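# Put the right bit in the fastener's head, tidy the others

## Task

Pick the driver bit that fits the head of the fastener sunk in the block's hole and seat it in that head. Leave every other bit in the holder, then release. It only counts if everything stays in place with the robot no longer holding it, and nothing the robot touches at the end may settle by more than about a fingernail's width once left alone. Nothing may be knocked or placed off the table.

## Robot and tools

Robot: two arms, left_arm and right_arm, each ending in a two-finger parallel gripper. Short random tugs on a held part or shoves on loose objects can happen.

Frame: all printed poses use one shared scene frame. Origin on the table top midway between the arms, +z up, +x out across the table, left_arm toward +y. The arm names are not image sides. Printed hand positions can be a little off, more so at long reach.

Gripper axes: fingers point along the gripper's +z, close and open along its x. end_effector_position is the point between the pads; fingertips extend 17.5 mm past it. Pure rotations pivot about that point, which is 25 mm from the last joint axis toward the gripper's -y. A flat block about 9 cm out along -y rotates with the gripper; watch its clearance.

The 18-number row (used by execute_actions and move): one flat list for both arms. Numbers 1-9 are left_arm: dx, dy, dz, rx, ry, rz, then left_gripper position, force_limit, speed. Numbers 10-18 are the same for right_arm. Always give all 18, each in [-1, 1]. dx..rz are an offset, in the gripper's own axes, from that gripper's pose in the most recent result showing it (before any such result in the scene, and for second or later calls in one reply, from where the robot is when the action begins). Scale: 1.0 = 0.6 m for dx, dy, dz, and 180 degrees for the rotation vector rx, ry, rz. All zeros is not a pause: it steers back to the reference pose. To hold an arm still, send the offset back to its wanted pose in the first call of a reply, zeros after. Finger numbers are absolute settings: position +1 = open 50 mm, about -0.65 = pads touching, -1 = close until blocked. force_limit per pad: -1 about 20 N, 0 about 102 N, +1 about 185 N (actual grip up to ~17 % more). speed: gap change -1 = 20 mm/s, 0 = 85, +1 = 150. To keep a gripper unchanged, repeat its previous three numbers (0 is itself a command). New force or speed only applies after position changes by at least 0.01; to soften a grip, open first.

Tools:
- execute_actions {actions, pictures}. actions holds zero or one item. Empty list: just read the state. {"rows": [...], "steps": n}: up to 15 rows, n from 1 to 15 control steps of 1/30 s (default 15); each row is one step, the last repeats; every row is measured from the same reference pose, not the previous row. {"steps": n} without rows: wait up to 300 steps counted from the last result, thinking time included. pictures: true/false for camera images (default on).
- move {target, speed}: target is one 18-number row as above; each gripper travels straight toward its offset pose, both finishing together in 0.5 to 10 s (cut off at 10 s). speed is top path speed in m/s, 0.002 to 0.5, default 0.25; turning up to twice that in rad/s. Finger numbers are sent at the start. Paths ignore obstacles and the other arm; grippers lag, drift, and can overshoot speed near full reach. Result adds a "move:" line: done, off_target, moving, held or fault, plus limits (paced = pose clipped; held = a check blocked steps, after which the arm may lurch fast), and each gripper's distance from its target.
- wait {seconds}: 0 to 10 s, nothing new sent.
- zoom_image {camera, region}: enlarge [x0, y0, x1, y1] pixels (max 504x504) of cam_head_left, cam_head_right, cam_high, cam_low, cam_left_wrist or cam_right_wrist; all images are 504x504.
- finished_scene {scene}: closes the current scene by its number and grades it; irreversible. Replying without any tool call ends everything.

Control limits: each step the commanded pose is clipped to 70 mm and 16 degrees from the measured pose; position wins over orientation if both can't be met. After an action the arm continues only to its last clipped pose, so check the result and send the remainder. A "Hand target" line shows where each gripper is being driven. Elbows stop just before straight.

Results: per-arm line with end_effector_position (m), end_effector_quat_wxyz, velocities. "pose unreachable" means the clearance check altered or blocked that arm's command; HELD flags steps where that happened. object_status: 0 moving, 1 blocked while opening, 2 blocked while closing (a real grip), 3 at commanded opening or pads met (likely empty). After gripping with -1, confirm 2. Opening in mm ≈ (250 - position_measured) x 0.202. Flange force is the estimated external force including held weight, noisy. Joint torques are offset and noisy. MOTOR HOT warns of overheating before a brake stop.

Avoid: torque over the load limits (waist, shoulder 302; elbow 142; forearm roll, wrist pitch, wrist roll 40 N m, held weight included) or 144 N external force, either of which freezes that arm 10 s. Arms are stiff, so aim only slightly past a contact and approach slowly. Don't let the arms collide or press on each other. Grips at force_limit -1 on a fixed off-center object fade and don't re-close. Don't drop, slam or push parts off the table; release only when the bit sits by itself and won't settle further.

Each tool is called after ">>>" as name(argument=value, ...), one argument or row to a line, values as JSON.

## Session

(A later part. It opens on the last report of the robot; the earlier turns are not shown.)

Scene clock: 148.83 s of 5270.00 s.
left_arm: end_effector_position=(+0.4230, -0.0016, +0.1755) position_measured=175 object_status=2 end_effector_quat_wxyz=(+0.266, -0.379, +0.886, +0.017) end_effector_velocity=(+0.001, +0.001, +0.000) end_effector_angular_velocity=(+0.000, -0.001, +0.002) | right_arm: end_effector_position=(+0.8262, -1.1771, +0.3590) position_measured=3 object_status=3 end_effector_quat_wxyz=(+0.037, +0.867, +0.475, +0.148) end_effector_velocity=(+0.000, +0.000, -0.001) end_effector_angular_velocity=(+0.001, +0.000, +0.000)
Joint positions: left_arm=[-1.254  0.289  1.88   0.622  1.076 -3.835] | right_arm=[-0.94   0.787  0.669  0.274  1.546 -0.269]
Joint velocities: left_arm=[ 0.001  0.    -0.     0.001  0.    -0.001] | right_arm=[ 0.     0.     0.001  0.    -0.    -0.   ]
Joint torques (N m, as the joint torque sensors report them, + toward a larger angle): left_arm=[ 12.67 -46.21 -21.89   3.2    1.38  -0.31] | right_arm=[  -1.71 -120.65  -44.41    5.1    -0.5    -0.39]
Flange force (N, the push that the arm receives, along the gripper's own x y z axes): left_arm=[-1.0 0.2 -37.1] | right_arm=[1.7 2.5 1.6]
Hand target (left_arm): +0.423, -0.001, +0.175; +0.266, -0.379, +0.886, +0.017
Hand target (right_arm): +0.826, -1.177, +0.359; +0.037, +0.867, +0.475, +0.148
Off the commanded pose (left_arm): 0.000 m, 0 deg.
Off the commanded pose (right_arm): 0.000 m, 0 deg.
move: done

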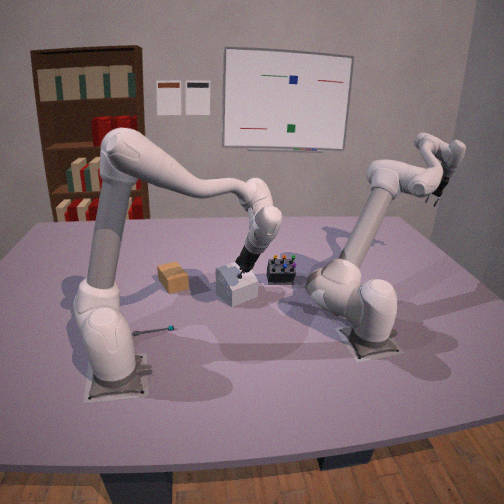

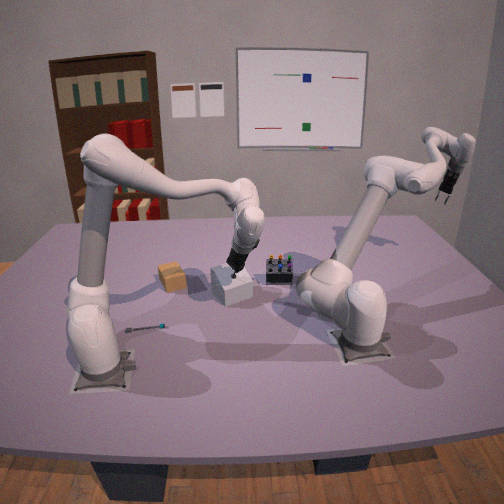

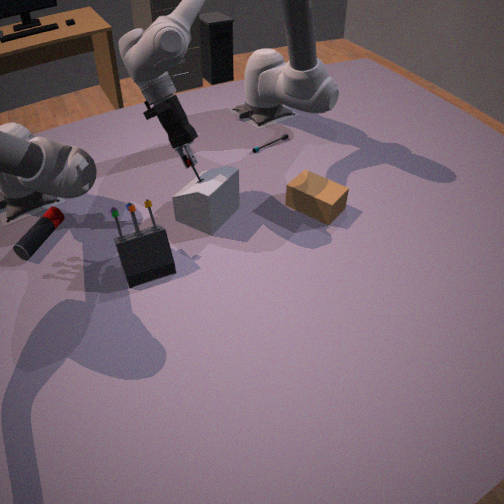

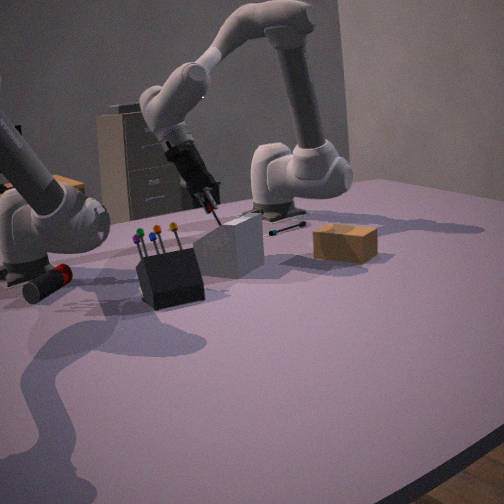

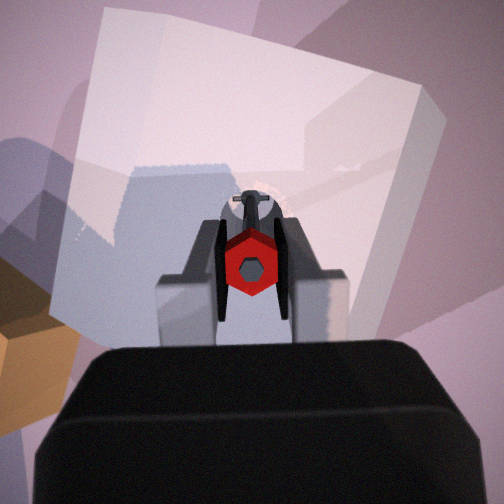

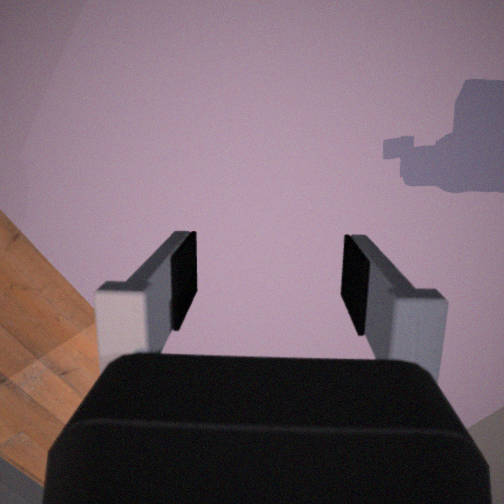

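>>> move(
  target=[0,0,0,0,0,0,1,-0.3,-0.5,0,0,0,0,0,0,1,0,0],
)

>>> move(
  target=[0,0,-0.12,0,0,0,1,-0.3,-0.5,0,0,0,0,0,0,1,0,0],
  speed=0.1,
)

Scene clock: 152.17 s of 5270.00 s.
left_arm: end_effector_position=(+0.4230, -0.0016, +0.1755) position_measured=3 object_status=3 end_effector_quat_wxyz=(+0.266, -0.379, +0.886, +0.017) end_effector_velocity=(+0.001, +0.000, -0.001) end_effector_angular_velocity=(+0.001, -0.000, +0.001) | right_arm: end_effector_position=(+0.8262, -1.1771, +0.3590) position_measured=3 object_status=3 end_effector_quat_wxyz=(+0.037, +0.867, +0.475, +0.148) end_effector_velocity=(+0.000, +0.001, +0.000) end_effector_angular_velocity=(+0.000, -0.000, +0.001)
Joint positions: left_arm=[-1.254  0.289  1.88   0.622  1.076 -3.835] | right_arm=[-0.94   0.787  0.669  0.274  1.546 -0.269]
Joint velocities: left_arm=[ 0.001  0.001 -0.     0.001  0.    -0.001] | right_arm=[ 0.    -0.001  0.     0.001  0.    -0.001]
Joint torques (N m, as the joint torque sensors report them, + toward a larger angle): left_arm=[  1.4  -68.08 -39.98   4.19   0.29  -0.22] | right_arm=[  -0.35 -122.55  -44.28    5.31   -0.43   -0.35]
Flange force (N, the push that the arm receives, along the gripper's own x y z axes): left_arm=[1.6 4.6 0.4] | right_arm=[-1.9 7.0 0.7]
Hand target (left_arm): +0.423, -0.002, +0.175; +0.266, -0.379, +0.886, +0.017
Hand target (right_arm): +0.826, -1.177, +0.359; +0.037, +0.867, +0.475, +0.148
Off the commanded pose (left_arm): 0.000 m, 0 deg.
Off the commanded pose (right_arm): 0.000 m, 0 deg.
move: done

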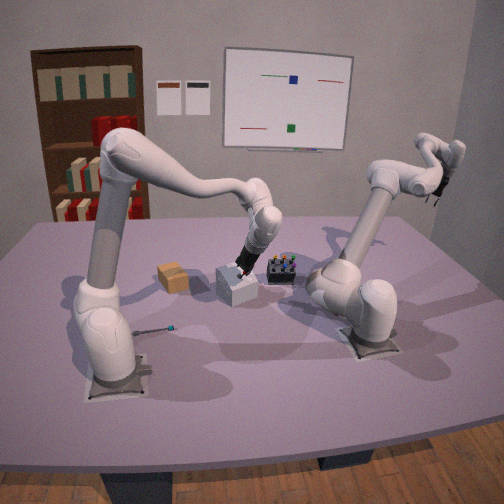

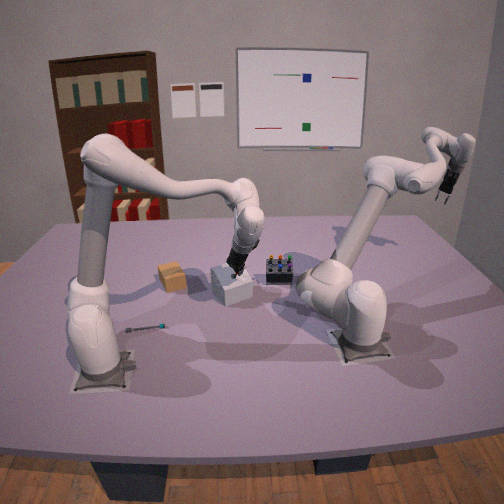

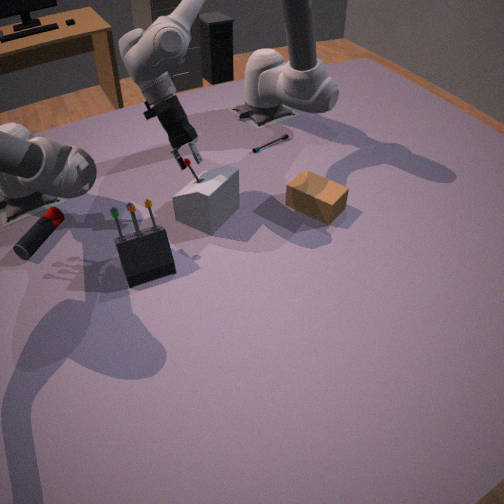

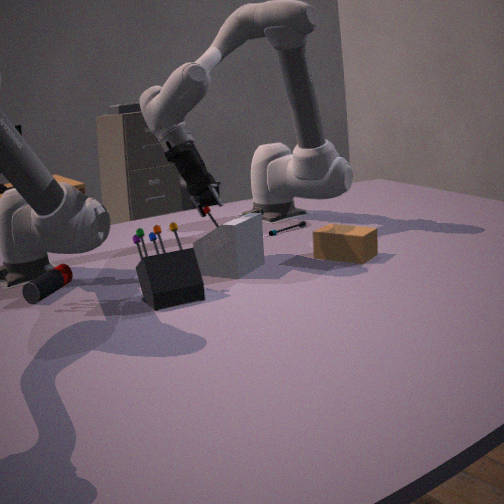

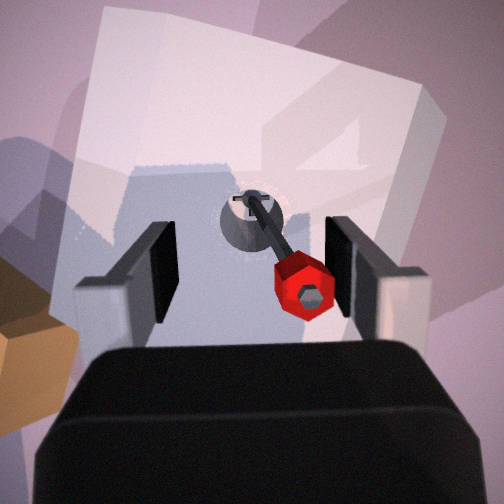

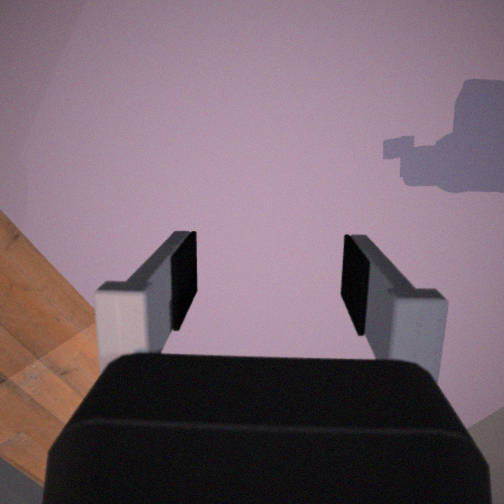

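Scene clock: 153.17 s of 5270.00 s.
left_arm: end_effector_position=(+0.3900, -0.0181, +0.2373) position_measured=3 object_status=3 end_effector_quat_wxyz=(+0.266, -0.379, +0.886, +0.016) end_effector_velocity=(-0.001, +0.000, +0.001) end_effector_angular_velocity=(-0.002, +0.000, +0.000) | right_arm: end_effector_position=(+0.8262, -1.1771, +0.3590) position_measured=3 object_status=3 end_effector_quat_wxyz=(+0.037, +0.867, +0.475, +0.148) end_effector_velocity=(+0.000, +0.000, +0.000) end_effector_angular_velocity=(+0.001, -0.000, +0.001)
Joint positions: left_arm=[-1.312  0.235  1.823  0.582  1.196 -3.811] | right_arm=[-0.94   0.787  0.669  0.274  1.546 -0.269]
Joint velocities: left_arm=[-0.001 -0.002  0.    -0.001  0.    -0.001] | right_arm=[ 0.     0.    -0.     0.001  0.    -0.   ]
Joint torques (N m, as the joint torque sensors report them, + toward a larger angle): left_arm=[  1.37 -62.9  -40.95   4.67  -0.2    0.04] | right_arm=[  -2.03 -121.96  -44.74    5.2    -0.54   -0.71]
Flange force (N, the push that the arm receives, along the gripper's own x y z axes): left_arm=[-0.3 5.2 -2.9] | right_arm=[1.7 5.0 2.3]
Hand target (left_arm): +0.390, -0.018, +0.237; +0.266, -0.379, +0.886, +0.017
Hand target (right_arm): +0.826, -1.177, +0.359; +0.037, +0.867, +0.475, +0.148
Off the commanded pose (left_arm): 0.000 m, 0 deg.
Off the commanded pose (right_arm): 0.000 m, 0 deg.
move: done

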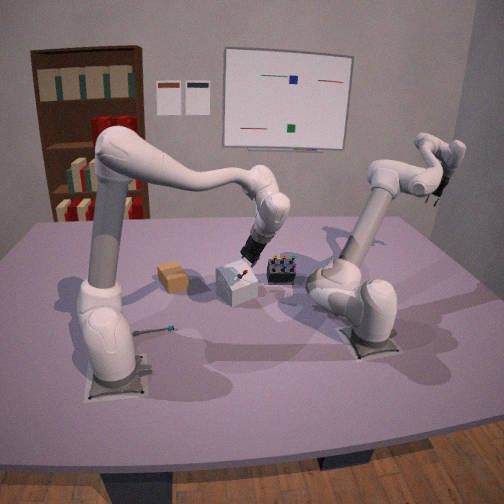

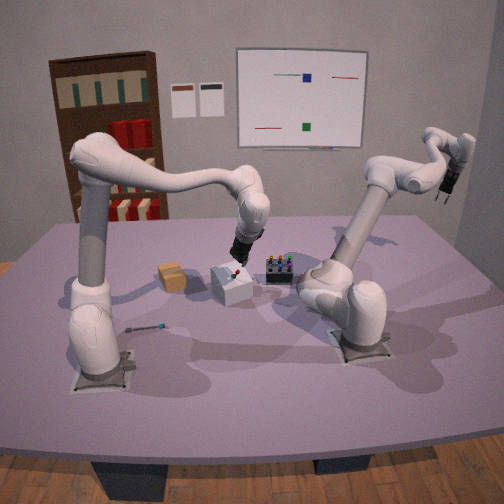

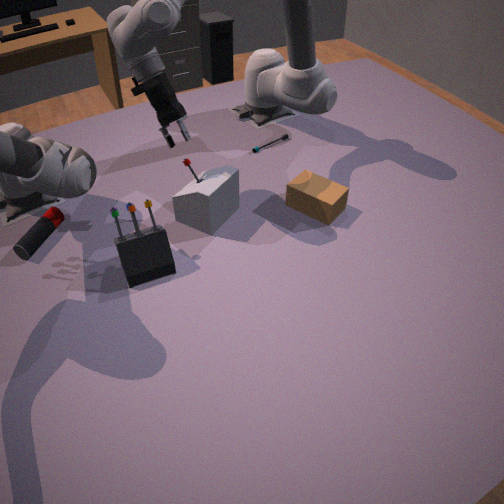

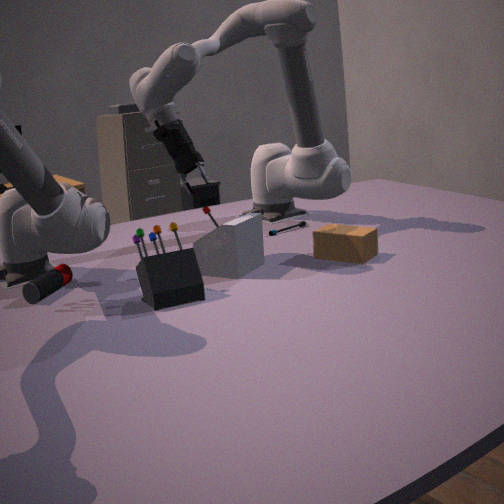

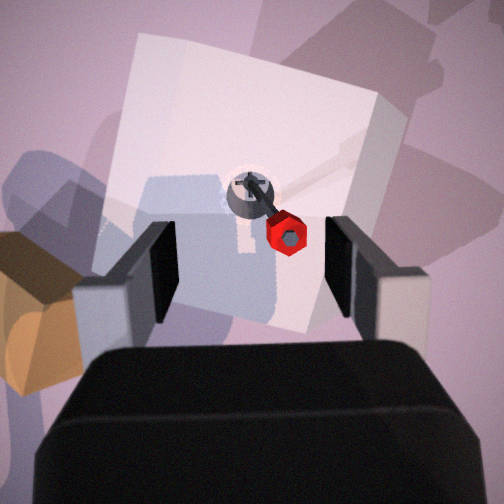

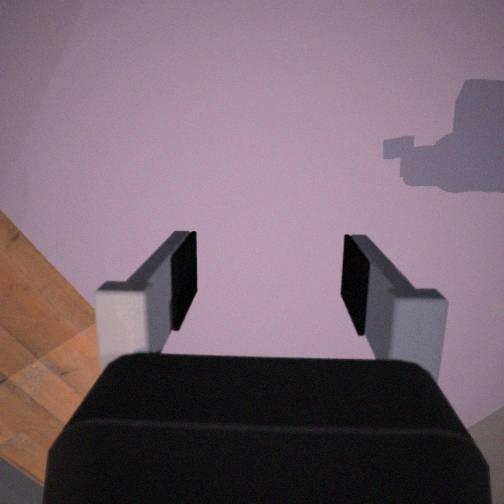

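>>> finished_scene(
  scene=2,
)

The scene is finished: the task was done.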